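# Move the cardboard box to an empty desk or tote

## Task

Place the cardboard box on any desk in the room that has nothing on it; if every desk is occupied, place it inside the tote near the door instead, fully within the tote's rim. The foam blocks must stay in their original spots without being rotated, the tote must be resting on the floor when you finish, and the robot must not topple or be left leaning. Anything that stays in position only because the robot is still holding or pressing it does not count.

## Robot and tools

Robot: TidyBot++, a single-arm mobile manipulator. The base is 0.54 m long, 0.50 m wide and 0.38 m tall and rides on four powered casters. On top sits one seven-joint arm with a two-finger gripper. The shoulder is 0.12 m ahead of the base centre and 0.68 m up. At the start the arm is folded with the hand pointing down. In that pose the hand reaches up to 0.08 m beyond the base front and the elbow rises as high as 1.15 m. A downward-pointing hand can go no higher than about 0.94 m above the floor, and only near the base.

Frames: the base frame has its origin on the floor below the base centre, x forward, y left, z up. hand_pose uses this frame and gives the point halfway between the finger pads. Its z axis runs out along the fingers and the fingers close along its y axis. The odometry frame is the base frame as it was when the scene began. base_odometry counts wheel rotation, so slip looks like motion, and it drifts a few cm and degrees over many moves. Heading is positive to the left, in -3.142 to 3.142. base_tilt is in degrees, with forward and right positive.

execute_actions: argument actions is a list holding zero or one action. An empty list only reports state and images. An action may contain base, joints or both, plus an optional speeds object. Its motions start together and may finish at different times.
- base holds exactly one relative move from where the base currently is: translate_m (metres, forward positive), strafe_m (metres, left positive) or rotate_rad (radians, counter-clockwise from above positive). Ranges: translate_m and strafe_m -2 to 2; rotate_rad -6.3 to 6.3. A move needing over 8.667 s at its top speed is rejected.
- joints gives absolute joint targets by name, in radians: joint_1_rad (whole arm about vertical; positive is clockwise from above, opposite to rotate_rad), joint_2_rad shoulder -2.249 to 2.249, joint_3_rad (upper-arm roll), joint_4_rad elbow -2.579 to 2.579, joint_5_rad (forearm roll), joint_6_rad wrist -2.099 to 2.099, joint_7_rad (hand roll; at 1.57 with hand down the fingers open left/right). Joints 1, 3, 5, 7 take any angle and move the short way, so turn them in steps smaller than half a turn. gripper_pos is absolute on a 0 to 1 scale, 0 fully open and 1 fully closed; finger gap is roughly 85 x (1 - gripper_pos) mm. Closed fingertips reach about 20 mm past the hand point.
- speeds caps top speed for this action only: translate_m and strafe_m 0.05 to 0.5 m/s, rotate_rad 0.1 to 1.57 rad/s (the maxima are the defaults).
- cameras: list from base_camera, wrist_camera, all; omitted, null or all gives both, [] gives none.
An unknown key or out-of-range number rejects the whole call and nothing moves. A base or joint left out of an action may keep pushing toward its earlier target. No action runs over 15 s.

Arm geometry, with joint_1_rad = 0, joint_3_rad = 3.14, joint_5_rad = 0 (near start): arm lies in the x-z plane. Angles from vertical (forward positive): upper arm = joint_2_rad, forearm = joint_2_rad - joint_4_rad, hand = that minus joint_6_rad. Lengths 0.42, 0.31, 0.31 m. Forward reach from the shoulder is the sum of length x sin(angle); height above it is the sum of length x cos(angle). Joints move up to 1.39 rad/s (1.22 for joints 5 to 7).

wait: seconds from 0 to 10; commands nothing and returns state and images. zoom_image: camera (base_camera or wrist_camera) and region [x0, y0, x1, y1] in pixels of that camera's latest full image, at most 504 x 504. finished_scene: scene number; ends the scene for good and reports success, so only call it when the box is placed and released.

Reading results: base_status and joint_status report how each motion ended. done means reached (for the base, only that the wheels turned enough, even if slipping). off_target means it stopped away from target and may still push. contact_stop or time_out means it dropped the target and holds. joint command not followed with a cause line means a self-collision check withheld arm targets; withheld joints show not_followed and may be retried on later actions. Nothing stops the arm from hitting the base. ARM HIT means a hard strike on base or arm. motor_effort is percent of maximum, with bracketed peak. A blocked base shoves hard until timeout and may still say done. If a result reports a stop, later calls in the same reply are skipped.

Gripper: at 1 the fingers squeeze about 96 to 120 N; done at 1 means nothing was grasped, off_target means an object stopped them. Friction and load: joints can settle a little off target, leaving the hand 1 to 2 cm off (more when extended), and hand_pose may itself be off; trust the cameras. To correct, send each joint last command + (wanted - read). Held loads make the arm sag; while holding, never command a joint to its read angle.

Safety: do not drive while the arm is snagged high (about 0.8 m or more), as the robot can tip; sideways force on a raised hand can lift wheels; back away or retract to level it. Torque faults (joint_1 to 4 limit 104.5 N m, warning 56.7; joints 5 to 7 limit 51.3, warning 29.4) freeze arm and gripper 10 s while the base continues. Holding a load heats motors: MOTOR HOT from 60 °C, OVER-TEMPERATURE FAULT at 75 °C with arm sinking and limit_stop_at_motor_heat statuses. Avoid drops, slams, hard pushes, disturbing foam blocks, knocking the tote over, and tilting. Loose objects may be nudged occasionally.

Cameras: base_camera is a 644x364 pinhole on the base looking forward and down; wrist_camera is a 644x476 fisheye looking where the hand points. Calibration is approximate.

Each tool is called as name(argument=value, ...) on one line, values as JSON.

## Session

execute_actions(actions=[{"base":{"rotate_rad":1.5},"joints":{"joint_6_rad":0.3}}])

execute_actions(actions=[{"base":{"rotate_rad":1.57}}])

execute_actions(actions=[{"base":{"rotate_rad":1.57}}])

execute_actions(actions=[{"base":{"rotate_rad":1.64}}])

Scene clock: 2.23 s.
base_odometry: x=+0.000 y=+0.000 heading=+1.500 (m, m, rad; odometry frame)
base_tilt: forward=+0.4 right=-0.4 (deg)
base_status: done
joint_positions: joint_1_rad=+0.026 joint_2_rad=-0.359 joint_3_rad=+3.123 joint_4_rad=-2.515 joint_5_rad=-0.023 joint_6_rad=+0.289 joint_7_rad=+1.583 gripper_pos=+0.000
joint_status: all done
motor_effort: joint_1_rad=+0(1) joint_2_rad=-6(7) joint_3_rad=+0(1) joint_4_rad=+22(22) joint_5_rad=+0(0) joint_6_rad=+8(9) joint_7_rad=+0(0) (%)
hand_pose: x=+0.5307 y=-0.0033 z=+0.8113 quat_wxyz=(+0.005, +0.804, -0.007, +0.595) (m; base frame)
pictures: base_camera, wrist_camera
camera_calibration (this result's frames):
wrist_camera: T_world_to_cam=[[-0.0339407, -0.999156, -0.0231445, 0.031642], [-0.319136, 0.0327805, -0.947142, 0.99103], [0.947101, -0.0247604, -0.31998, -0.111818], [0, 0, 0, 1]] pos_world=[0.42325, -0.00363984, 0.903598]
Images, in order (width x height): base_camera 644x364, wrist_camera 644x476.

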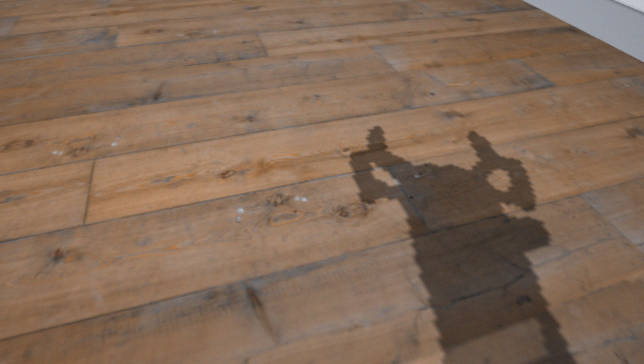

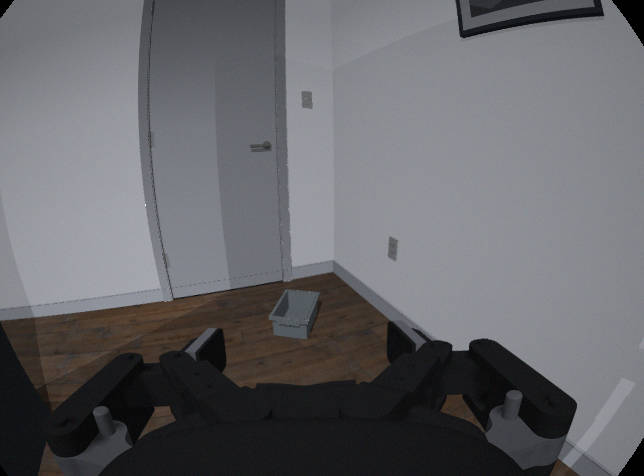

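Scene clock: 4.53 s.
base_odometry: x=+0.000 y=+0.000 heading=+3.069 (m, m, rad; odometry frame)
base_tilt: forward=+0.4 right=-0.4 (deg)
base_status: done
joint_positions: joint_1_rad=+0.026 joint_2_rad=-0.359 joint_3_rad=+3.123 joint_4_rad=-2.515 joint_5_rad=-0.023 joint_6_rad=+0.289 joint_7_rad=+1.583 gripper_pos=+0.000
joint_status: not commanded
motor_effort: joint_1_rad=+0(1) joint_2_rad=-6(6) joint_3_rad=+0(2) joint_4_rad=+22(22) joint_5_rad=+1(1) joint_6_rad=+8(8) joint_7_rad=+1(0) (%)
hand_pose: x=+0.5307 y=-0.0032 z=+0.8113 quat_wxyz=(+0.005, +0.804, -0.007, +0.595) (m; base frame)
pictures: base_camera, wrist_camera
camera_calibration (this result's frames):
wrist_camera: T_world_to_cam=[[-0.0336642, -0.999168, -0.0230403, 0.0315379], [-0.319148, 0.0325934, -0.947144, 0.991031], [0.947107, -0.0245316, -0.319979, -0.111816], [0, 0, 0, 1]] pos_world=[0.423249, -0.00353248, 0.903597]
Images, in order (width x height): base_camera 644x364, wrist_camera 644x476.

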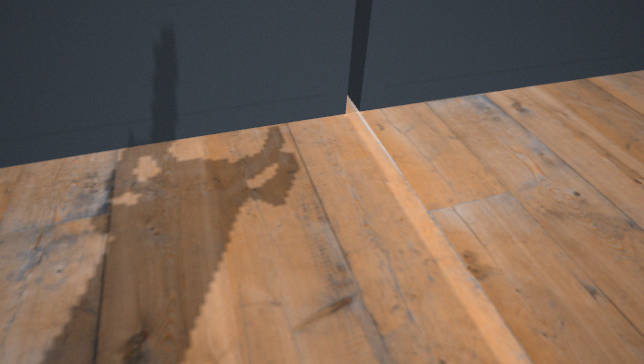

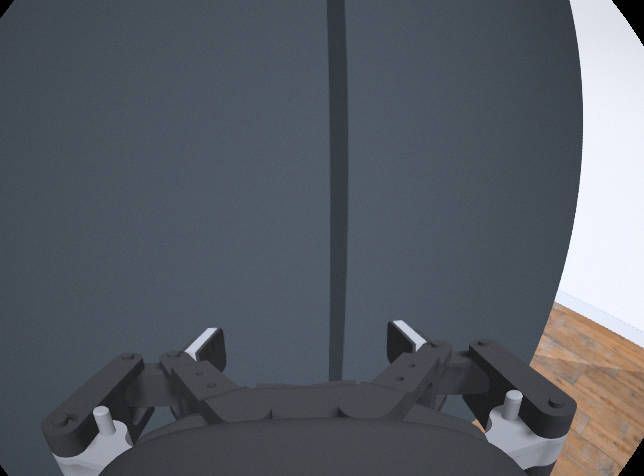

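Scene clock: 6.83 s.
base_odometry: x=+0.000 y=+0.000 heading=-1.644 (m, m, rad; odometry frame)
base_tilt: forward=+0.3 right=-0.4 (deg)
base_status: done
joint_positions: joint_1_rad=+0.026 joint_2_rad=-0.359 joint_3_rad=+3.122 joint_4_rad=-2.515 joint_5_rad=-0.023 joint_6_rad=+0.289 joint_7_rad=+1.583 gripper_pos=+0.000
joint_status: not commanded
motor_effort: joint_1_rad=+0(1) joint_2_rad=-6(7) joint_3_rad=+0(1) joint_4_rad=+22(22) joint_5_rad=+1(1) joint_6_rad=+8(8) joint_7_rad=+0(1) (%)
hand_pose: x=+0.5307 y=-0.0031 z=+0.8113 quat_wxyz=(+0.005, +0.804, -0.007, +0.595) (m; base frame)
pictures: base_camera, wrist_camera
camera_calibration (this result's frames):
wrist_camera: T_world_to_cam=[[-0.0334509, -0.999177, -0.0229602, 0.0314579], [-0.319157, 0.0324495, -0.947146, 0.991031], [0.947111, -0.024355, -0.319979, -0.111815], [0, 0, 0, 1]] pos_world=[0.423248, -0.0034497, 0.903595]
Images, in order (width x height): base_camera 644x364, wrist_camera 644x476.

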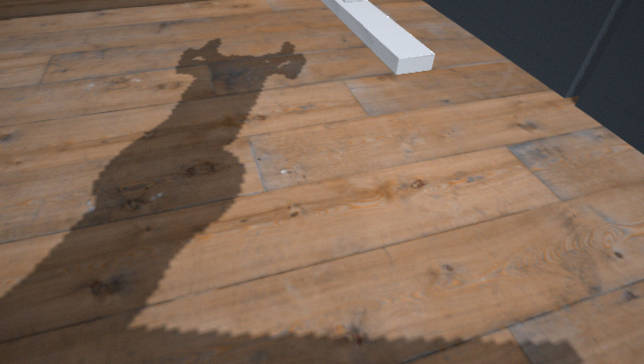

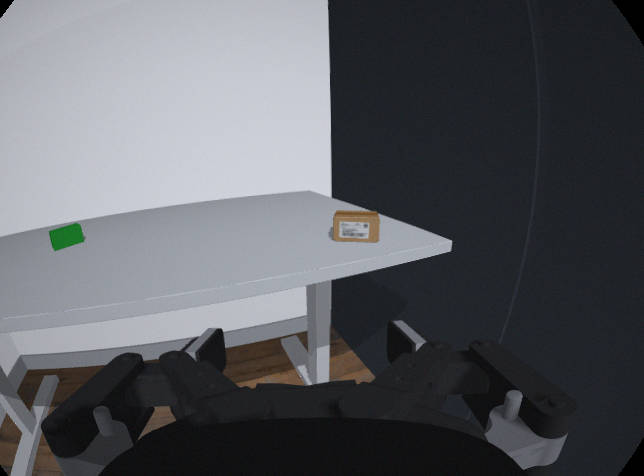

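Scene clock: 9.17 s.
base_odometry: x=+0.000 y=+0.000 heading=-0.004 (m, m, rad; odometry frame)
base_tilt: forward=+0.3 right=-0.4 (deg)
base_status: done
joint_positions: joint_1_rad=+0.026 joint_2_rad=-0.359 joint_3_rad=+3.122 joint_4_rad=-2.515 joint_5_rad=-0.023 joint_6_rad=+0.289 joint_7_rad=+1.583 gripper_pos=+0.000
joint_status: not commanded
motor_effort: joint_1_rad=+0(1) joint_2_rad=-6(6) joint_3_rad=+0(2) joint_4_rad=+22(22) joint_5_rad=+0(1) joint_6_rad=+8(8) joint_7_rad=+0(0) (%)
hand_pose: x=+0.5307 y=-0.0030 z=+0.8113 quat_wxyz=(+0.005, +0.804, -0.007, +0.595) (m; base frame)
pictures: base_camera, wrist_camera
camera_calibration (this result's frames):
wrist_camera: T_world_to_cam=[[-0.0333686, -0.99918, -0.0229295, 0.0314272], [-0.31916, 0.0323941, -0.947147, 0.991031], [0.947113, -0.0242868, -0.31998, -0.111814], [0, 0, 0, 1]] pos_world=[0.423247, -0.00341771, 0.903595]
Images, in order (width x height): base_camera 644x364, wrist_camera 644x476.

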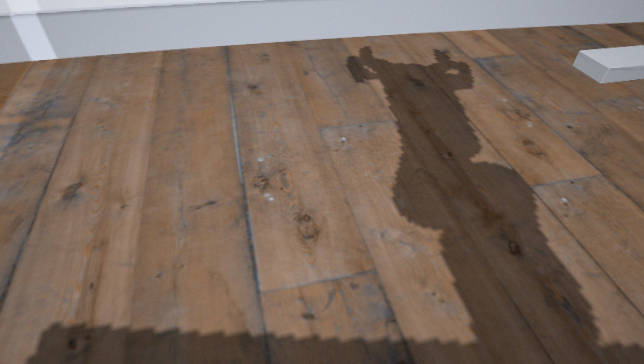

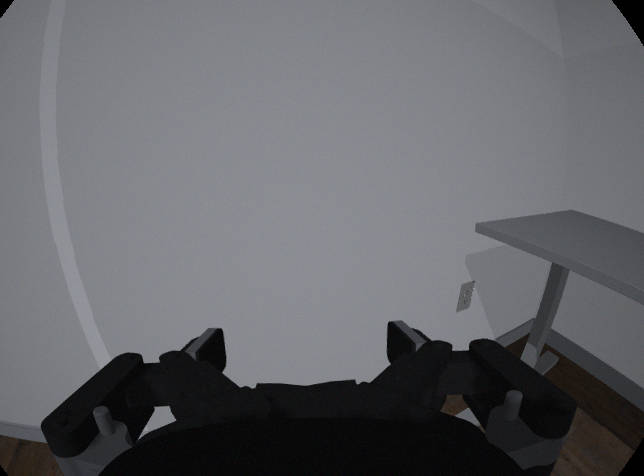

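execute_actions(actions=[{"base":{"rotate_rad":-1.0}}], cameras=["wrist_camera"])

execute_actions(actions=[{"base":{"rotate_rad":-2.9}}], cameras=["wrist_camera"])

Scene clock: 11.33 s.
base_odometry: x=+0.000 y=+0.000 heading=-1.004 (m, m, rad; odometry frame)
base_tilt: forward=+0.3 right=-0.4 (deg)
base_status: done
joint_positions: joint_1_rad=+0.026 joint_2_rad=-0.359 joint_3_rad=+3.124 joint_4_rad=-2.515 joint_5_rad=-0.023 joint_6_rad=+0.289 joint_7_rad=+1.583 gripper_pos=+0.000
joint_status: not commanded
motor_effort: joint_1_rad=+0(1) joint_2_rad=-5(6) joint_3_rad=+0(2) joint_4_rad=+22(22) joint_5_rad=+0(0) joint_6_rad=+8(8) joint_7_rad=+0(0) (%)
hand_pose: x=+0.5307 y=-0.0038 z=+0.8113 quat_wxyz=(+0.005, +0.804, -0.008, +0.595) (m; base frame)
pictures: wrist_camera
camera_calibration (this result's frames):
wrist_camera: T_world_to_cam=[[-0.0349275, -0.999113, -0.0235152, 0.0320123], [-0.319094, 0.0334469, -0.947133, 0.991026], [0.947079, -0.0255774, -0.31998, -0.111825], [0, 0, 0, 1]] pos_world=[0.423256, -0.00402299, 0.903604]
Images, in order (width x height): wrist_camera 644x476.

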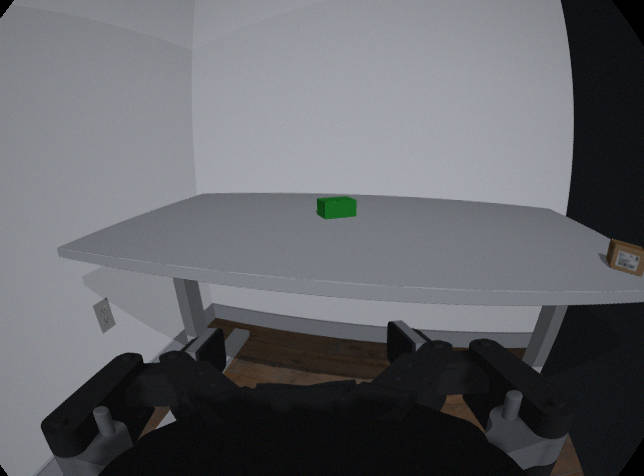

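Scene clock: 14.47 s.
base_odometry: x=+0.000 y=+0.000 heading=+2.380 (m, m, rad; odometry frame)
base_tilt: forward=+0.4 right=-0.4 (deg)
base_status: done
joint_positions: joint_1_rad=+0.026 joint_2_rad=-0.359 joint_3_rad=+3.124 joint_4_rad=-2.515 joint_5_rad=-0.023 joint_6_rad=+0.289 joint_7_rad=+1.583 gripper_pos=+0.000
joint_status: not commanded
motor_effort: joint_1_rad=-1(1) joint_2_rad=-6(7) joint_3_rad=+0(2) joint_4_rad=+22(22) joint_5_rad=+0(0) joint_6_rad=+8(8) joint_7_rad=+0(0) (%)
hand_pose: x=+0.5307 y=-0.0037 z=+0.8113 quat_wxyz=(+0.005, +0.804, -0.008, +0.595) (m; base frame)
pictures: wrist_camera
camera_calibration (this result's frames):
wrist_camera: T_world_to_cam=[[-0.0348776, -0.999115, -0.0234964, 0.0319935], [-0.319096, 0.0334131, -0.947133, 0.991026], [0.94708, -0.0255361, -0.31998, -0.111825], [0, 0, 0, 1]] pos_world=[0.423256, -0.00400367, 0.903604]
Images, in order (width x height): wrist_camera 644x476.

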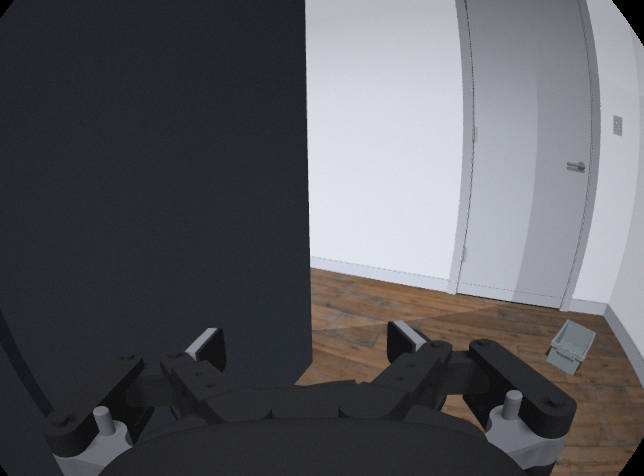

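execute_actions(actions=[{"base":{"rotate_rad":-0.35}}], cameras=[])

execute_actions(actions=[{"base":{"translate_m":1.65}}], cameras=[])

execute_actions(actions=[{"base":{"rotate_rad":1.3}}])

Scene clock: 15.87 s.
base_odometry: x=+0.000 y=+0.000 heading=+2.030 (m, m, rad; odometry frame)
base_tilt: forward=+0.3 right=-0.4 (deg)
base_status: done
joint_positions: joint_1_rad=+0.026 joint_2_rad=-0.359 joint_3_rad=+3.124 joint_4_rad=-2.515 joint_5_rad=-0.023 joint_6_rad=+0.289 joint_7_rad=+1.583 gripper_pos=+0.000
joint_status: not commanded
motor_effort: joint_1_rad=+0(1) joint_2_rad=-5(6) joint_3_rad=+0(2) joint_4_rad=+22(22) joint_5_rad=+0(0) joint_6_rad=+7(8) joint_7_rad=+0(0) (%)
hand_pose: x=+0.5307 y=-0.0038 z=+0.8113 quat_wxyz=(+0.005, +0.804, -0.008, +0.595) (m; base frame)
pictures: none
No camera images: the call's "cameras" was empty. Leave "cameras" out to get every camera's image.

Scene clock: 20.53 s.
base_odometry: x=-0.730 y=+1.480 heading=+2.030 (m, m, rad; odometry frame)
base_tilt: forward=+0.4 right=-0.4 (deg)
base_status: done
joint_positions: joint_1_rad=+0.026 joint_2_rad=-0.359 joint_3_rad=+3.124 joint_4_rad=-2.515 joint_5_rad=-0.023 joint_6_rad=+0.289 joint_7_rad=+1.583 gripper_pos=+0.000
joint_status: not commanded
motor_effort: joint_1_rad=+0(1) joint_2_rad=-6(8) joint_3_rad=+1(1) joint_4_rad=+22(23) joint_5_rad=+0(0) joint_6_rad=+8(8) joint_7_rad=+0(0) (%)
hand_pose: x=+0.5307 y=-0.0038 z=+0.8113 quat_wxyz=(+0.005, +0.804, -0.008, +0.595) (m; base frame)
pictures: none
No camera images: the call's "cameras" was empty. Leave "cameras" out to get every camera's image.

Scene clock: 22.63 s.
base_odometry: x=-0.730 y=+1.480 heading=-2.954 (m, m, rad; odometry frame)
base_tilt: forward=+0.3 right=-0.4 (deg)
base_status: done
joint_positions: joint_1_rad=+0.026 joint_2_rad=-0.359 joint_3_rad=+3.124 joint_4_rad=-2.515 joint_5_rad=-0.023 joint_6_rad=+0.289 joint_7_rad=+1.583 gripper_pos=+0.000
joint_status: not commanded
motor_effort: joint_1_rad=+0(1) joint_2_rad=-6(7) joint_3_rad=+0(1) joint_4_rad=+22(22) joint_5_rad=+0(0) joint_6_rad=+8(8) joint_7_rad=+0(0) (%)
hand_pose: x=+0.5307 y=-0.0036 z=+0.8113 quat_wxyz=(+0.005, +0.804, -0.008, +0.595) (m; base frame)
pictures: base_camera, wrist_camera
camera_calibration (this result's frames):
wrist_camera: T_world_to_cam=[[-0.0345336, -0.99913, -0.0233668, 0.0318641], [-0.319124, 0.0331808, -0.947132, 0.991026], [0.947084, -0.0252509, -0.319992, -0.111813], [0, 0, 0, 1]] pos_world=[0.423257, -0.00387003, 0.903598]
Images, in order (width x height): base_camera 644x364, wrist_camera 644x476.

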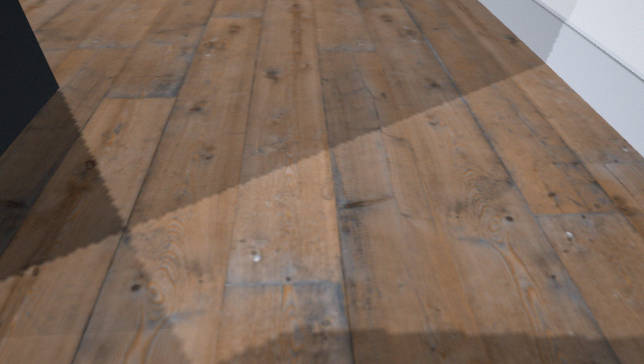

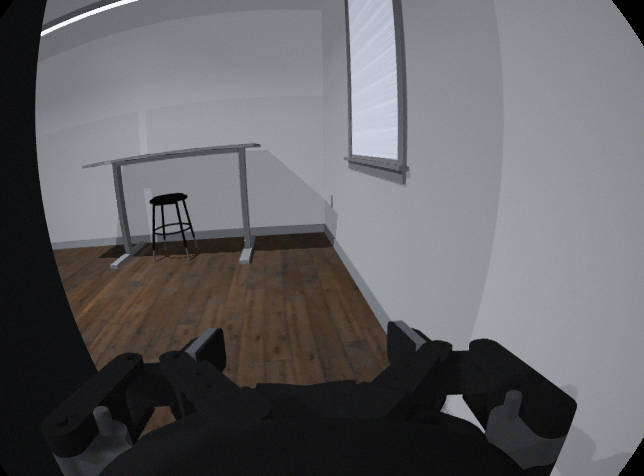

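execute_actions(actions=[{"base":{"translate_m":1.4},"joints":{"joint_2_rad":0,"joint_4_rad":-0.3,"joint_6_rad":-1.5}}], cameras=["wrist_camera"])

Scene clock: 26.97 s.
base_odometry: x=-2.105 y=+1.217 heading=-2.953 (m, m, rad; odometry frame)
base_tilt: forward=+0.4 right=-0.3 (deg)
base_status: done
joint_positions: joint_1_rad=+0.026 joint_2_rad=-0.001 joint_3_rad=+3.124 joint_4_rad=-0.321 joint_5_rad=-0.023 joint_6_rad=-1.466 joint_7_rad=+1.583 gripper_pos=+0.000
joint_status: all done
motor_effort: joint_1_rad=+0(0) joint_2_rad=-11(15) joint_3_rad=+0(1) joint_4_rad=+12(26) joint_5_rad=+1(0) joint_6_rad=+8(8) joint_7_rad=+0(0) (%)
hand_pose: x=+0.5211 y=+0.0052 z=+1.3346 quat_wxyz=(-0.003, +0.779, +0.008, +0.627) (m; base frame)
pictures: wrist_camera
camera_calibration (this result's frames):
wrist_camera: T_world_to_cam=[[0.00140342, -0.999819, -0.0189812, 0.0279032], [-0.242449, 0.0180747, -0.969996, 1.47391], [0.970163, 0.00596328, -0.242379, -0.0508147], [0, 0, 0, 1]] pos_world=[0.406606, 0.00156075, 1.4179]
Images, in order (width x height): wrist_camera 644x476.

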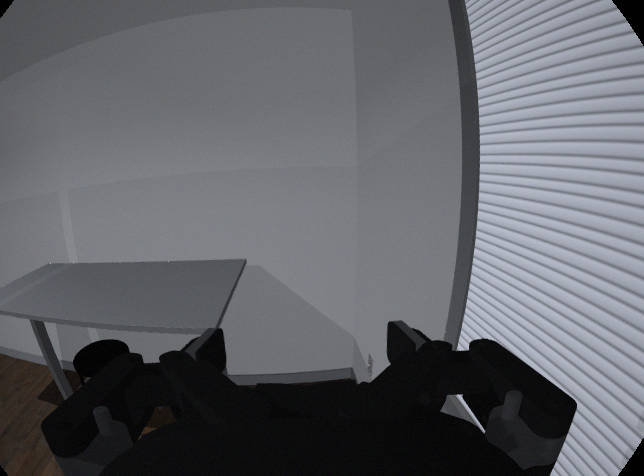

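execute_actions(actions=[{"base":{"rotate_rad":0.9}}], cameras=["wrist_camera"])

Scene clock: 28.80 s.
base_odometry: x=-2.105 y=+1.217 heading=-2.054 (m, m, rad; odometry frame)
base_tilt: forward=+0.4 right=-0.4 (deg)
base_status: done
joint_positions: joint_1_rad=+0.026 joint_2_rad=-0.001 joint_3_rad=+3.124 joint_4_rad=-0.321 joint_5_rad=-0.023 joint_6_rad=-1.466 joint_7_rad=+1.583 gripper_pos=+0.000
joint_status: not commanded
motor_effort: joint_1_rad=+0(2) joint_2_rad=-10(13) joint_3_rad=+0(1) joint_4_rad=+12(13) joint_5_rad=+0(1) joint_6_rad=+8(8) joint_7_rad=+0(0) (%)
hand_pose: x=+0.5211 y=+0.0052 z=+1.3346 quat_wxyz=(-0.003, +0.779, +0.008, +0.627) (m; base frame)
pictures: wrist_camera
camera_calibration (this result's frames):
wrist_camera: T_world_to_cam=[[0.00140389, -0.999819, -0.0189811, 0.0279029], [-0.242486, 0.0180742, -0.969986, 1.4739], [0.970154, 0.0059644, -0.242417, -0.0507598], [0, 0, 0, 1]] pos_world=[0.406607, 0.00156104, 1.41789]
Images, in order (width x height): wrist_camera 644x476.

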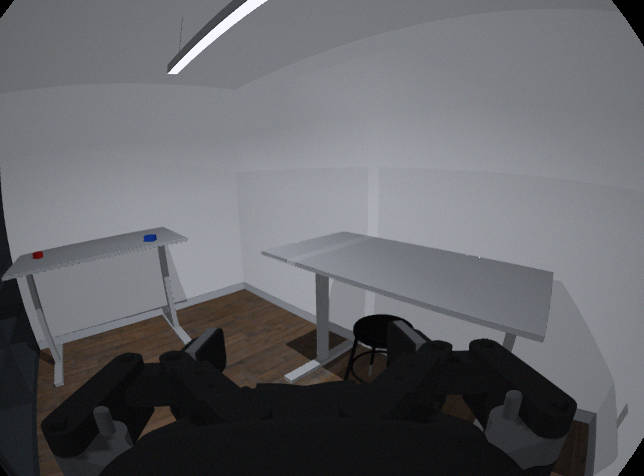

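execute_actions(actions=[{"base":{"rotate_rad":2.242},"joints":{"joint_2_rad":-0.36,"joint_4_rad":-2.5,"joint_6_rad":0.3}}], cameras=[])

execute_actions(actions=[{"base":{"translate_m":1.65}}], cameras=[])

execute_actions(actions=[{"base":{"rotate_rad":-1.57}}], cameras=[])

execute_actions(actions=[{"base":{"translate_m":1.2}}])

Scene clock: 32.57 s.
base_odometry: x=-2.105 y=+1.217 heading=+0.188 (m, m, rad; odometry frame)
base_tilt: forward=+0.3 right=-0.4 (deg)
base_status: done
joint_positions: joint_1_rad=+0.026 joint_2_rad=-0.339 joint_3_rad=+3.120 joint_4_rad=-2.480 joint_5_rad=-0.023 joint_6_rad=+0.265 joint_7_rad=+1.583 gripper_pos=+0.000
joint_status: all done
motor_effort: joint_1_rad=+0(2) joint_2_rad=-6(20) joint_3_rad=+0(3) joint_4_rad=+22(25) joint_5_rad=+0(0) joint_6_rad=+8(9) joint_7_rad=+0(0) (%)
hand_pose: x=+0.5403 y=-0.0019 z=+0.8151 quat_wxyz=(+0.004, +0.806, -0.006, +0.591) (m; base frame)
pictures: none
No camera images: the call's "cameras" was empty. Leave "cameras" out to get every camera's image.

Scene clock: 37.23 s.
base_odometry: x=-0.485 y=+1.527 heading=+0.189 (m, m, rad; odometry frame)
base_tilt: forward=+0.4 right=-0.4 (deg)
base_status: done
joint_positions: joint_1_rad=+0.026 joint_2_rad=-0.347 joint_3_rad=+3.120 joint_4_rad=-2.481 joint_5_rad=-0.023 joint_6_rad=+0.268 joint_7_rad=+1.583 gripper_pos=+0.000
joint_status: not commanded
motor_effort: joint_1_rad=+0(0) joint_2_rad=-7(9) joint_3_rad=+0(1) joint_4_rad=+22(23) joint_5_rad=+1(0) joint_6_rad=+8(8) joint_7_rad=+0(0) (%)
hand_pose: x=+0.5392 y=-0.0019 z=+0.8188 quat_wxyz=(+0.004, +0.804, -0.006, +0.595) (m; base frame)
pictures: none
No camera images: the call's "cameras" was empty. Leave "cameras" out to get every camera's image.

Scene clock: 39.53 s.
base_odometry: x=-0.485 y=+1.527 heading=-1.381 (m, m, rad; odometry frame)
base_tilt: forward=+0.3 right=-0.4 (deg)
base_status: done
joint_positions: joint_1_rad=+0.026 joint_2_rad=-0.347 joint_3_rad=+3.122 joint_4_rad=-2.481 joint_5_rad=-0.023 joint_6_rad=+0.268 joint_7_rad=+1.583 gripper_pos=+0.000
joint_status: not commanded
motor_effort: joint_1_rad=+0(2) joint_2_rad=-6(7) joint_3_rad=+0(1) joint_4_rad=+22(22) joint_5_rad=+0(0) joint_6_rad=+8(8) joint_7_rad=+0(0) (%)
hand_pose: x=+0.5392 y=-0.0027 z=+0.8188 quat_wxyz=(+0.004, +0.804, -0.007, +0.595) (m; base frame)
pictures: none
No camera images: the call's "cameras" was empty. Leave "cameras" out to get every camera's image.

Scene clock: 43.30 s.
base_odometry: x=-0.259 y=+0.348 heading=-1.382 (m, m, rad; odometry frame)
base_tilt: forward=+0.3 right=-0.3 (deg)
base_status: done
joint_positions: joint_1_rad=+0.026 joint_2_rad=-0.350 joint_3_rad=+3.122 joint_4_rad=-2.482 joint_5_rad=-0.023 joint_6_rad=+0.268 joint_7_rad=+1.583 gripper_pos=+0.000
joint_status: not commanded
motor_effort: joint_1_rad=+0(1) joint_2_rad=-6(9) joint_3_rad=+0(1) joint_4_rad=+22(22) joint_5_rad=+0(0) joint_6_rad=+8(8) joint_7_rad=+0(1) (%)
hand_pose: x=+0.5387 y=-0.0027 z=+0.8196 quat_wxyz=(+0.004, +0.803, -0.007, +0.596) (m; base frame)
pictures: base_camera, wrist_camera
camera_calibration (this result's frames):
wrist_camera: T_world_to_cam=[[-0.0323954, -0.999205, -0.0232571, 0.0319707], [-0.316877, 0.0323369, -0.947915, 1.00077], [0.947913, -0.0233385, -0.317672, -0.119065], [0, 0, 0, 1]] pos_world=[0.431021, -0.00319532, 0.911567]
Images, in order (width x height): base_camera 644x364, wrist_camera 644x476.

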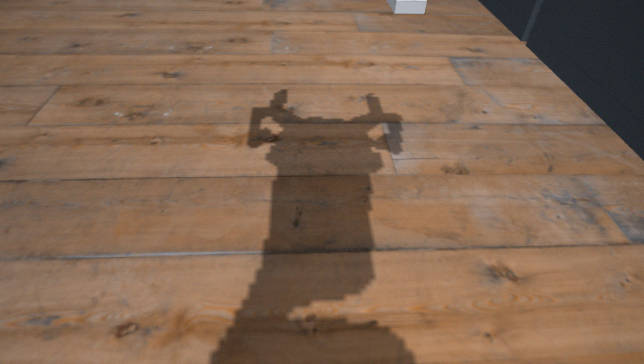

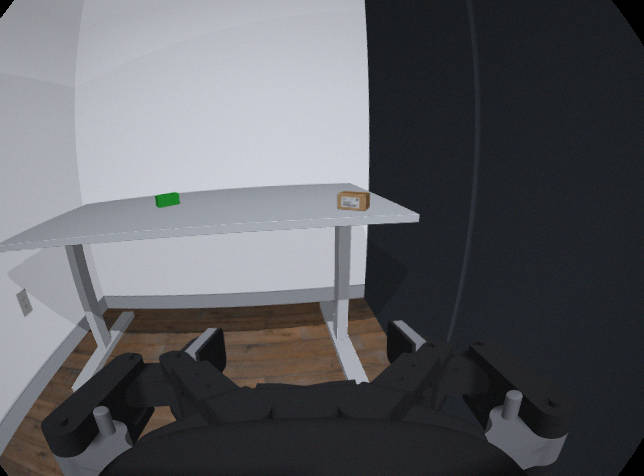

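execute_actions(actions=[{"base":{"strafe_m":0.08},"joints":{"joint_2_rad":0.1,"joint_4_rad":-1.0,"joint_6_rad":-1.4}}], cameras=[])

execute_actions(actions=[{"base":{"translate_m":0.7}}])

Scene clock: 46.53 s.
base_odometry: x=-0.181 y=+0.363 heading=-1.382 (m, m, rad; odometry frame)
base_tilt: forward=+0.4 right=-0.4 (deg)
base_status: done
joint_positions: joint_1_rad=+0.026 joint_2_rad=+0.078 joint_3_rad=+3.121 joint_4_rad=-1.021 joint_5_rad=-0.023 joint_6_rad=-1.367 joint_7_rad=+1.583 gripper_pos=+0.000
joint_status: all done
motor_effort: joint_1_rad=+0(1) joint_2_rad=-22(22) joint_3_rad=+0(2) joint_4_rad=+21(24) joint_5_rad=-1(0) joint_6_rad=+4(10) joint_7_rad=+0(0) (%)
hand_pose: x=+0.6262 y=+0.0050 z=+1.0012 quat_wxyz=(-0.009, +0.943, +0.004, +0.331) (m; base frame)
pictures: none
No camera images: the call's "cameras" was empty. Leave "cameras" out to get every camera's image.

Scene clock: 49.30 s.
base_odometry: x=-0.049 y=-0.324 heading=-1.381 (m, m, rad; odometry frame)
base_tilt: forward=+0.3 right=-0.4 (deg)
base_status: done
joint_positions: joint_1_rad=+0.026 joint_2_rad=+0.094 joint_3_rad=+3.121 joint_4_rad=-1.019 joint_5_rad=-0.023 joint_6_rad=-1.370 joint_7_rad=+1.583 gripper_pos=+0.000
joint_status: not commanded
motor_effort: joint_1_rad=+0(2) joint_2_rad=-23(25) joint_3_rad=+0(1) joint_4_rad=+21(22) joint_5_rad=-1(0) joint_6_rad=+5(6) joint_7_rad=-1(0) (%)
hand_pose: x=+0.6307 y=+0.0049 z=+0.9936 quat_wxyz=(-0.009, +0.946, +0.004, +0.324) (m; base frame)
pictures: base_camera, wrist_camera
camera_calibration (this result's frames):
wrist_camera: T_world_to_cam=[[-0.0123645, -0.999646, -0.0235602, 0.0342061], [-0.808424, 0.0238603, -0.588116, 1.14722], [0.58847, 0.0117749, -0.808433, 0.563404], [0, 0, 0, 1]] pos_world=[0.596315, 0.000186972, 1.13098]
Images, in order (width x height): base_camera 644x364, wrist_camera 644x476.

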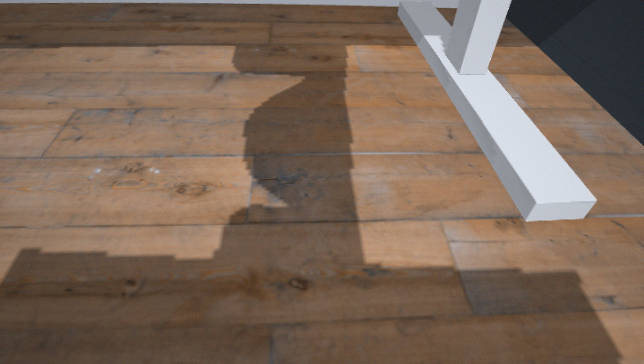

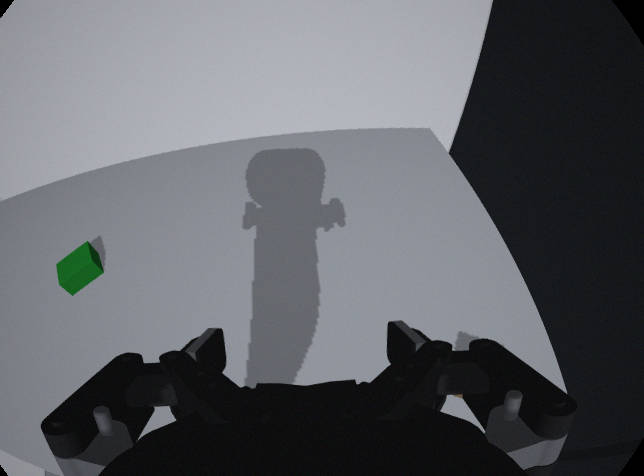

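execute_actions(actions=[{"joints":{"joint_1_rad":0.5,"joint_2_rad":-0.1,"joint_4_rad":-1.3,"joint_6_rad":-1.6}}], cameras=["wrist_camera"])

Scene clock: 51.07 s.
base_odometry: x=-0.049 y=-0.324 heading=-1.381 (m, m, rad; odometry frame)
base_tilt: forward=+0.4 right=-0.3 (deg)
base_status: not commanded
joint_positions: joint_1_rad=+0.477 joint_2_rad=-0.085 joint_3_rad=+3.122 joint_4_rad=-1.277 joint_5_rad=-0.023 joint_6_rad=-1.568 joint_7_rad=+1.583 gripper_pos=+0.000
joint_status: all done
motor_effort: joint_1_rad=+1(1) joint_2_rad=-15(23) joint_3_rad=+0(1) joint_4_rad=+20(22) joint_5_rad=+1(1) joint_6_rad=+3(5) joint_7_rad=+0(1) (%)
hand_pose: x=+0.4570 y=-0.1564 z=+0.9285 quat_wxyz=(+0.034, +0.958, -0.214, +0.187) (m; base frame)
pictures: wrist_camera
camera_calibration (this result's frames):
wrist_camera: T_world_to_cam=[[-0.448524, -0.893628, -0.0159902, 0.0782494], [-0.836418, 0.425981, -0.344884, 0.82221], [0.315009, -0.141314, -0.938509, 0.836672], [0, 0, 0, 1]] pos_world=[0.459249, -0.162087, 1.07004]
Images, in order (width x height): wrist_camera 644x476.

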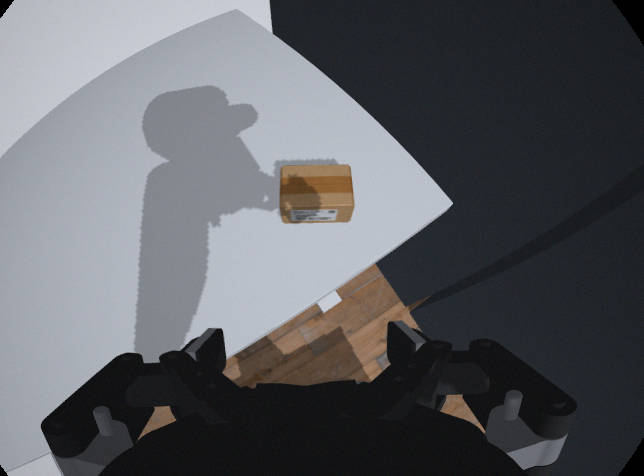

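execute_actions(actions=[{"joints":{"joint_1_rad":0.48,"joint_2_rad":0.66,"joint_4_rad":-0.48,"joint_6_rad":-1.99,"joint_7_rad":0.0}}], cameras=["wrist_camera"])

Scene clock: 53.90 s.
base_odometry: x=-0.049 y=-0.324 heading=-1.381 (m, m, rad; odometry frame)
base_tilt: forward=+0.4 right=-0.3 (deg)
base_status: not commanded
joint_positions: joint_1_rad=+0.477 joint_2_rad=+0.654 joint_3_rad=+3.122 joint_4_rad=-0.504 joint_5_rad=-0.023 joint_6_rad=-1.955 joint_7_rad=+0.027 gripper_pos=+0.000
joint_status: all done
motor_effort: joint_1_rad=+0(1) joint_2_rad=-39(42) joint_3_rad=-1(1) joint_4_rad=+18(20) joint_5_rad=+1(0) joint_6_rad=+0(3) joint_7_rad=+0(0) (%)
hand_pose: x=+0.6165 y=-0.2403 z=+0.8312 quat_wxyz=(-0.022, +0.542, -0.840, +0.004) (m; base frame)
pictures: wrist_camera
camera_calibration (this result's frames):
wrist_camera: T_world_to_cam=[[-0.89967, 0.436131, -0.0195808, 0.673834], [0.434266, 0.898623, 0.0623594, -0.0505097], [0.0447926, 0.0475996, -0.997862, 0.94454], [0, 0, 0, 1]] pos_world=[0.585855, -0.29345, 0.958864]
Images, in order (width x height): wrist_camera 644x476.

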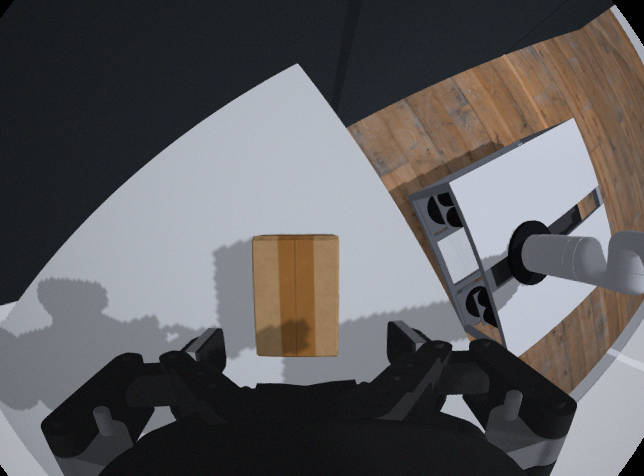

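execute_actions(actions=[{"joints":{"joint_2_rad":0.61,"joint_4_rad":-0.81,"joint_6_rad":-1.72}}], cameras=["wrist_camera"])

Scene clock: 56.00 s.
base_odometry: x=-0.049 y=-0.324 heading=-1.381 (m, m, rad; odometry frame)
base_tilt: forward=+0.4 right=-0.4 (deg)
base_status: not commanded
joint_positions: joint_1_rad=+0.477 joint_2_rad=+0.630 joint_3_rad=+3.122 joint_4_rad=-0.791 joint_5_rad=-0.023 joint_6_rad=-1.753 joint_7_rad=+0.027 gripper_pos=+0.000
joint_status: all done
motor_effort: joint_1_rad=+0(0) joint_2_rad=-40(41) joint_3_rad=-1(1) joint_4_rad=+19(19) joint_5_rad=+0(0) joint_6_rad=-1(0) joint_7_rad=+1(1) (%)
hand_pose: x=+0.6135 y=-0.2372 z=+0.7579 quat_wxyz=(-0.006, +0.540, -0.841, -0.023) (m; base frame)
pictures: wrist_camera
camera_calibration (this result's frames):
wrist_camera: T_world_to_cam=[[-0.8976, 0.438837, 0.0416642, 0.621343], [0.440711, 0.895388, 0.0636742, -0.0531691], [-0.00936299, 0.0755159, -0.997101, 0.910685], [0, 0, 0, 1]] pos_world=[0.589677, -0.293833, 0.885542]
Images, in order (width x height): wrist_camera 644x476.

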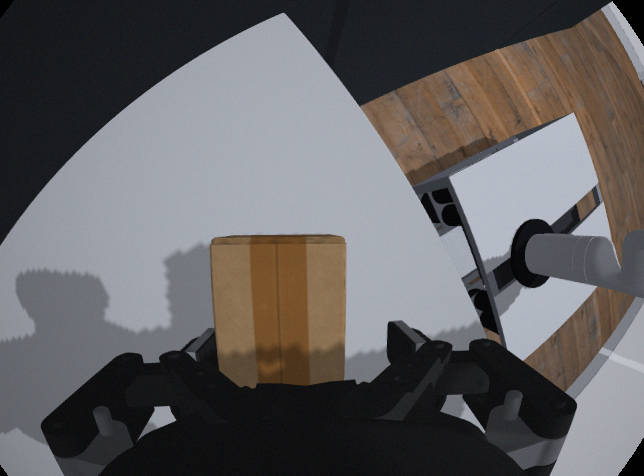

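execute_actions(actions=[{"joints":{"joint_6_rad":-1.65}}], cameras=["wrist_camera"])

execute_actions(actions=[{"joints":{"joint_2_rad":0.66,"joint_4_rad":-0.88,"joint_6_rad":-1.55}}], cameras=["wrist_camera"])

Scene clock: 56.70 s.
base_odometry: x=-0.049 y=-0.324 heading=-1.381 (m, m, rad; odometry frame)
base_tilt: forward=+0.4 right=-0.3 (deg)
base_status: not commanded
joint_positions: joint_1_rad=+0.477 joint_2_rad=+0.629 joint_3_rad=+3.122 joint_4_rad=-0.791 joint_5_rad=-0.023 joint_6_rad=-1.676 joint_7_rad=+0.027 gripper_pos=+0.000
joint_status: all done
motor_effort: joint_1_rad=+0(0) joint_2_rad=-40(40) joint_3_rad=-1(0) joint_4_rad=+19(19) joint_5_rad=+1(1) joint_6_rad=+0(0) joint_7_rad=+0(0) (%)
hand_pose: x=+0.6351 y=-0.2478 z=+0.7585 quat_wxyz=(-0.026, +0.539, -0.842, +0.011) (m; base frame)
pictures: wrist_camera
camera_calibration (this result's frames):
wrist_camera: T_world_to_cam=[[-0.896624, 0.441295, -0.0363926, 0.704513], [0.438616, 0.896423, 0.0635781, -0.0515449], [0.0606799, 0.0410432, -0.997313, 0.859404], [0, 0, 0, 1]] pos_world=[0.602143, -0.299965, 0.886011]
Images, in order (width x height): wrist_camera 644x476.

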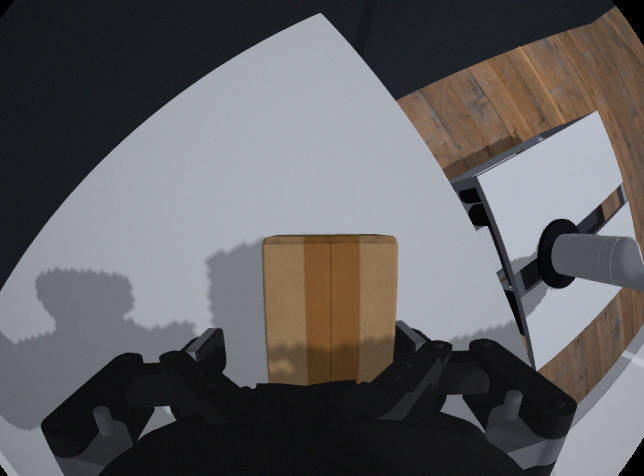

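Scene clock: 57.57 s.
base_odometry: x=-0.049 y=-0.324 heading=-1.381 (m, m, rad; odometry frame)
base_tilt: forward=+0.4 right=-0.3 (deg)
base_status: not commanded
joint_positions: joint_1_rad=+0.477 joint_2_rad=+0.646 joint_3_rad=+3.122 joint_4_rad=-0.860 joint_5_rad=-0.023 joint_6_rad=-1.583 joint_7_rad=+0.027 gripper_pos=+0.000
joint_status: all done
motor_effort: joint_1_rad=-1(0) joint_2_rad=-36(42) joint_3_rad=-1(1) joint_4_rad=+17(21) joint_5_rad=+0(1) joint_6_rad=+0(3) joint_7_rad=+1(0) (%)
hand_pose: x=+0.6446 y=-0.2522 z=+0.7277 quat_wxyz=(-0.028, +0.538, -0.842, +0.013) (m; base frame)
pictures: wrist_camera
camera_calibration (this result's frames):
wrist_camera: T_world_to_cam=[[-0.89534, 0.4433, -0.0430286, 0.718457], [0.440327, 0.895551, 0.064035, -0.051456], [0.066921, 0.0383865, -0.99702, 0.823367], [0, 0, 0, 1]] pos_world=[0.61082, -0.304016, 0.855122]
Images, in order (width x height): wrist_camera 644x476.

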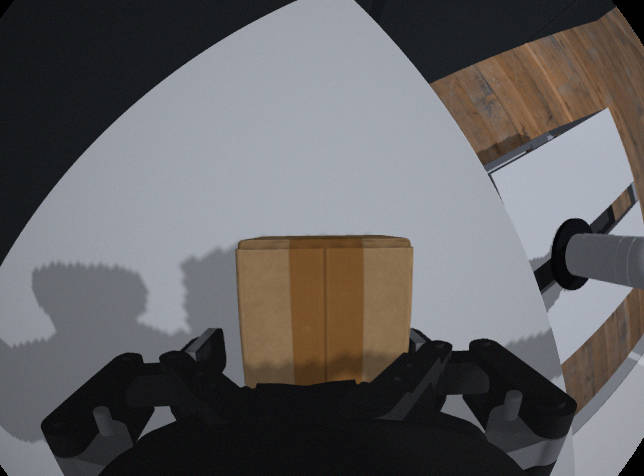

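execute_actions(actions=[{"joints":{"gripper_pos":1}}], cameras=[])

execute_actions(actions=[{"joints":{"joint_2_rad":0.4,"joint_4_rad":-0.85,"joint_6_rad":-1.85}}], cameras=["wrist_camera"])

Scene clock: 58.73 s.
base_odometry: x=-0.049 y=-0.324 heading=-1.381 (m, m, rad; odometry frame)
base_tilt: forward=+0.4 right=-0.3 (deg)
base_status: not commanded
joint_positions: joint_1_rad=+0.477 joint_2_rad=+0.631 joint_3_rad=+3.122 joint_4_rad=-0.860 joint_5_rad=-0.023 joint_6_rad=-1.583 joint_7_rad=+0.027 gripper_pos=+0.343
joint_status: gripper_pos off_target (ended at +0.343, target +1.000)
motor_effort: joint_1_rad=+0(0) joint_2_rad=-34(41) joint_3_rad=-1(1) joint_4_rad=+16(20) joint_5_rad=+0(0) joint_6_rad=+1(3) joint_7_rad=+0(0) (%)
hand_pose: x=+0.6442 y=-0.2520 z=+0.7364 quat_wxyz=(-0.032, +0.538, -0.842, +0.020) (m; base frame)
pictures: none
No camera images: the call's "cameras" was empty. Leave "cameras" out to get every camera's image.

Scene clock: 60.30 s.
base_odometry: x=-0.049 y=-0.324 heading=-1.381 (m, m, rad; odometry frame)
base_tilt: forward=+0.4 right=-0.4 (deg)
base_status: not commanded
joint_positions: joint_1_rad=+0.477 joint_2_rad=+0.398 joint_3_rad=+3.122 joint_4_rad=-0.861 joint_5_rad=-0.023 joint_6_rad=-1.822 joint_7_rad=+0.027 gripper_pos=+0.343
joint_status: all done
motor_effort: joint_1_rad=+0(0) joint_2_rad=-33(47) joint_3_rad=-1(1) joint_4_rad=+19(22) joint_5_rad=+0(0) joint_6_rad=+0(2) joint_7_rad=+0(0) (%)
hand_pose: x=+0.5531 y=-0.2066 z=+0.8558 quat_wxyz=(-0.028, +0.542, -0.840, +0.018) (m; base frame)
pictures: wrist_camera
camera_calibration (this result's frames):
wrist_camera: T_world_to_cam=[[-0.89847, 0.436021, -0.0513574, 0.629095], [0.433127, 0.89942, 0.0586869, -0.0508654], [0.0717806, 0.0304841, -0.996954, 0.951094], [0, 0, 0, 1]] pos_world=[0.518984, -0.257542, 0.983491]
Images, in order (width x height): wrist_camera 644x476.

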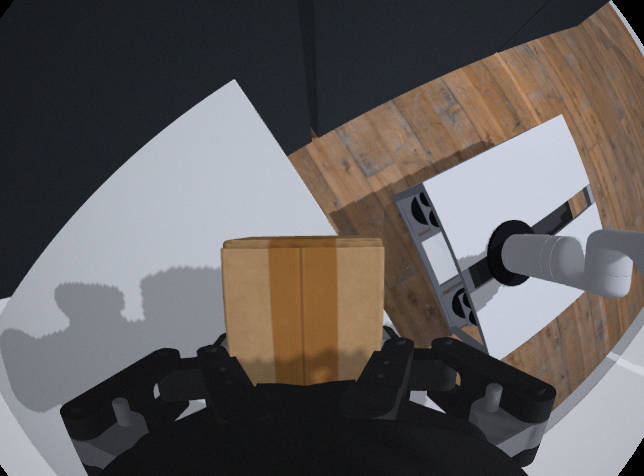

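execute_actions(actions=[{"joints":{"joint_7_rad":1.57,"joint_1_rad":0.3}}], cameras=[])

execute_actions(actions=[{"joints":{"joint_2_rad":0.635,"joint_4_rad":-0.88,"joint_6_rad":-1.6}}], cameras=[])

execute_actions(actions=[{"joints":{"gripper_pos":0}}], cameras=["wrist_camera"])

Scene clock: 62.33 s.
base_odometry: x=-0.049 y=-0.324 heading=-1.381 (m, m, rad; odometry frame)
base_tilt: forward=+0.4 right=-0.4 (deg)
base_status: not commanded
joint_positions: joint_1_rad=+0.321 joint_2_rad=+0.398 joint_3_rad=+3.122 joint_4_rad=-0.861 joint_5_rad=-0.023 joint_6_rad=-1.822 joint_7_rad=+1.558 gripper_pos=+0.343
joint_status: all done
motor_effort: joint_1_rad=+0(1) joint_2_rad=-33(33) joint_3_rad=-1(1) joint_4_rad=+19(19) joint_5_rad=+0(1) joint_6_rad=+0(0) joint_7_rad=+0(0) (%)
hand_pose: x=+0.5799 y=-0.1365 z=+0.8558 quat_wxyz=(-0.010, +0.988, -0.154, +0.032) (m; base frame)
pictures: none
No camera images: the call's "cameras" was empty. Leave "cameras" out to get every camera's image.

Scene clock: 63.70 s.
base_odometry: x=-0.049 y=-0.324 heading=-1.381 (m, m, rad; odometry frame)
base_tilt: forward=+0.4 right=-0.3 (deg)
base_status: not commanded
joint_positions: joint_1_rad=+0.320 joint_2_rad=+0.627 joint_3_rad=+3.122 joint_4_rad=-0.867 joint_5_rad=-0.023 joint_6_rad=-1.634 joint_7_rad=+1.558 gripper_pos=+0.344
joint_status: all done
motor_effort: joint_1_rad=+1(3) joint_2_rad=-35(46) joint_3_rad=+0(1) joint_4_rad=+16(21) joint_5_rad=+1(3) joint_6_rad=+0(6) joint_7_rad=+0(0) (%)
hand_pose: x=+0.6598 y=-0.1616 z=+0.7359 quat_wxyz=(-0.016, +0.987, -0.157, +0.009) (m; base frame)
pictures: none
No camera images: the call's "cameras" was empty. Leave "cameras" out to get every camera's image.

Scene clock: 64.80 s.
base_odometry: x=-0.049 y=-0.324 heading=-1.381 (m, m, rad; odometry frame)
base_tilt: forward=+0.4 right=-0.4 (deg)
base_status: not commanded
joint_positions: joint_1_rad=+0.320 joint_2_rad=+0.630 joint_3_rad=+3.122 joint_4_rad=-0.868 joint_5_rad=-0.023 joint_6_rad=-1.634 joint_7_rad=+1.558 gripper_pos=+0.000
joint_status: all done
motor_effort: joint_1_rad=+0(1) joint_2_rad=-40(42) joint_3_rad=-1(1) joint_4_rad=+19(20) joint_5_rad=+0(0) joint_6_rad=-1(0) joint_7_rad=+0(0) (%)
hand_pose: x=+0.6596 y=-0.1616 z=+0.7340 quat_wxyz=(-0.016, +0.987, -0.157, +0.008) (m; base frame)
pictures: wrist_camera
camera_calibration (this result's frames):
wrist_camera: T_world_to_cam=[[-0.334297, -0.942125, -0.0253989, 0.0850953], [-0.942403, 0.333836, 0.0207358, 0.713455], [-0.0110567, 0.0308679, -0.999462, 0.877205], [0, 0, 0, 1]] pos_world=[0.710508, -0.185084, 0.864101]
Images, in order (width x height): wrist_camera 644x476.

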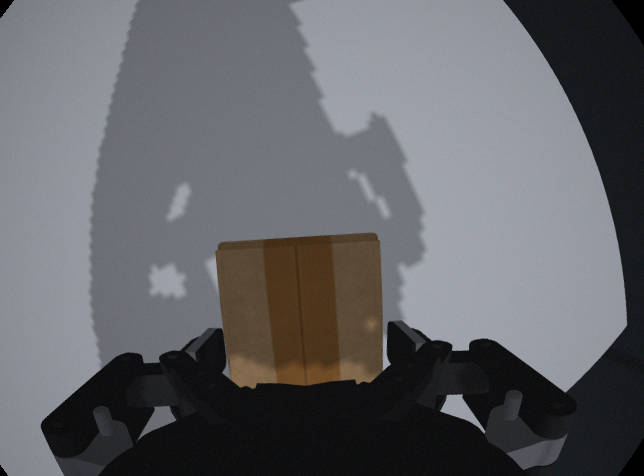

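execute_actions(actions=[{"joints":{"joint_2_rad":0.15,"joint_6_rad":-1.2}}], cameras=[])

execute_actions(actions=[{"joints":{"joint_4_rad":-1.7,"joint_6_rad":0.19}}], cameras=[])

execute_actions(actions=[{"joints":{"joint_4_rad":-2.12}}], cameras=["wrist_camera"])

Scene clock: 66.93 s.
base_odometry: x=-0.049 y=-0.324 heading=-1.381 (m, m, rad; odometry frame)
base_tilt: forward=+0.4 right=-0.3 (deg)
base_status: not commanded
joint_positions: joint_1_rad=+0.320 joint_2_rad=+0.146 joint_3_rad=+3.122 joint_4_rad=-0.868 joint_5_rad=-0.023 joint_6_rad=-1.232 joint_7_rad=+1.558 gripper_pos=+0.000
joint_status: all done
motor_effort: joint_1_rad=+0(0) joint_2_rad=-25(43) joint_3_rad=+0(1) joint_4_rad=+21(22) joint_5_rad=+0(0) joint_6_rad=+6(7) joint_7_rad=+0(0) (%)
hand_pose: x=+0.6662 y=-0.1624 z=+1.0700 quat_wxyz=(+0.050, +0.890, -0.140, +0.430) (m; base frame)
pictures: none
No camera images: the call's "cameras" was empty. Leave "cameras" out to get every camera's image.

Scene clock: 69.10 s.
base_odometry: x=-0.049 y=-0.324 heading=-1.381 (m, m, rad; odometry frame)
base_tilt: forward=+0.4 right=-0.3 (deg)
base_status: not commanded
joint_positions: joint_1_rad=+0.320 joint_2_rad=+0.146 joint_3_rad=+3.122 joint_4_rad=-1.680 joint_5_rad=-0.023 joint_6_rad=+0.158 joint_7_rad=+1.558 gripper_pos=+0.000
joint_status: all done
motor_effort: joint_1_rad=+0(0) joint_2_rad=-28(29) joint_3_rad=+0(0) joint_4_rad=+25(25) joint_5_rad=+0(0) joint_6_rad=+8(9) joint_7_rad=+0(0) (%)
hand_pose: x=+0.7635 y=-0.2004 z=+0.9888 quat_wxyz=(+0.089, +0.730, -0.126, +0.666) (m; base frame)
pictures: none
No camera images: the call's "cameras" was empty. Leave "cameras" out to get every camera's image.

Scene clock: 70.67 s.
base_odometry: x=-0.049 y=-0.324 heading=-1.381 (m, m, rad; odometry frame)
base_tilt: forward=+0.4 right=-0.3 (deg)
base_status: not commanded
joint_positions: joint_1_rad=+0.320 joint_2_rad=+0.146 joint_3_rad=+3.122 joint_4_rad=-2.102 joint_5_rad=-0.023 joint_6_rad=+0.159 joint_7_rad=+1.558 gripper_pos=+0.000
joint_status: all done
motor_effort: joint_1_rad=+0(0) joint_2_rad=-24(28) joint_3_rad=+0(0) joint_4_rad=+20(24) joint_5_rad=+0(0) joint_6_rad=+7(9) joint_7_rad=+0(0) (%)
hand_pose: x=+0.6697 y=-0.1706 z=+0.7473 quat_wxyz=(+0.067, +0.852, -0.146, +0.498) (m; base frame)
pictures: wrist_camera
camera_calibration (this result's frames):
wrist_camera: T_world_to_cam=[[-0.334682, -0.941042, -0.049263, 0.0985602], [-0.477227, 0.21434, -0.85224, 1.04612], [0.812553, -0.26172, -0.520827, -0.0682811], [0, 0, 0, 1]] pos_world=[0.587703, -0.149346, 0.860834]
Images, in order (width x height): wrist_camera 644x476.

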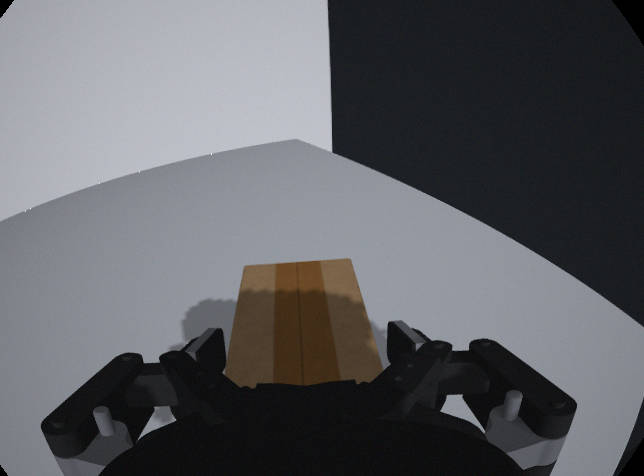

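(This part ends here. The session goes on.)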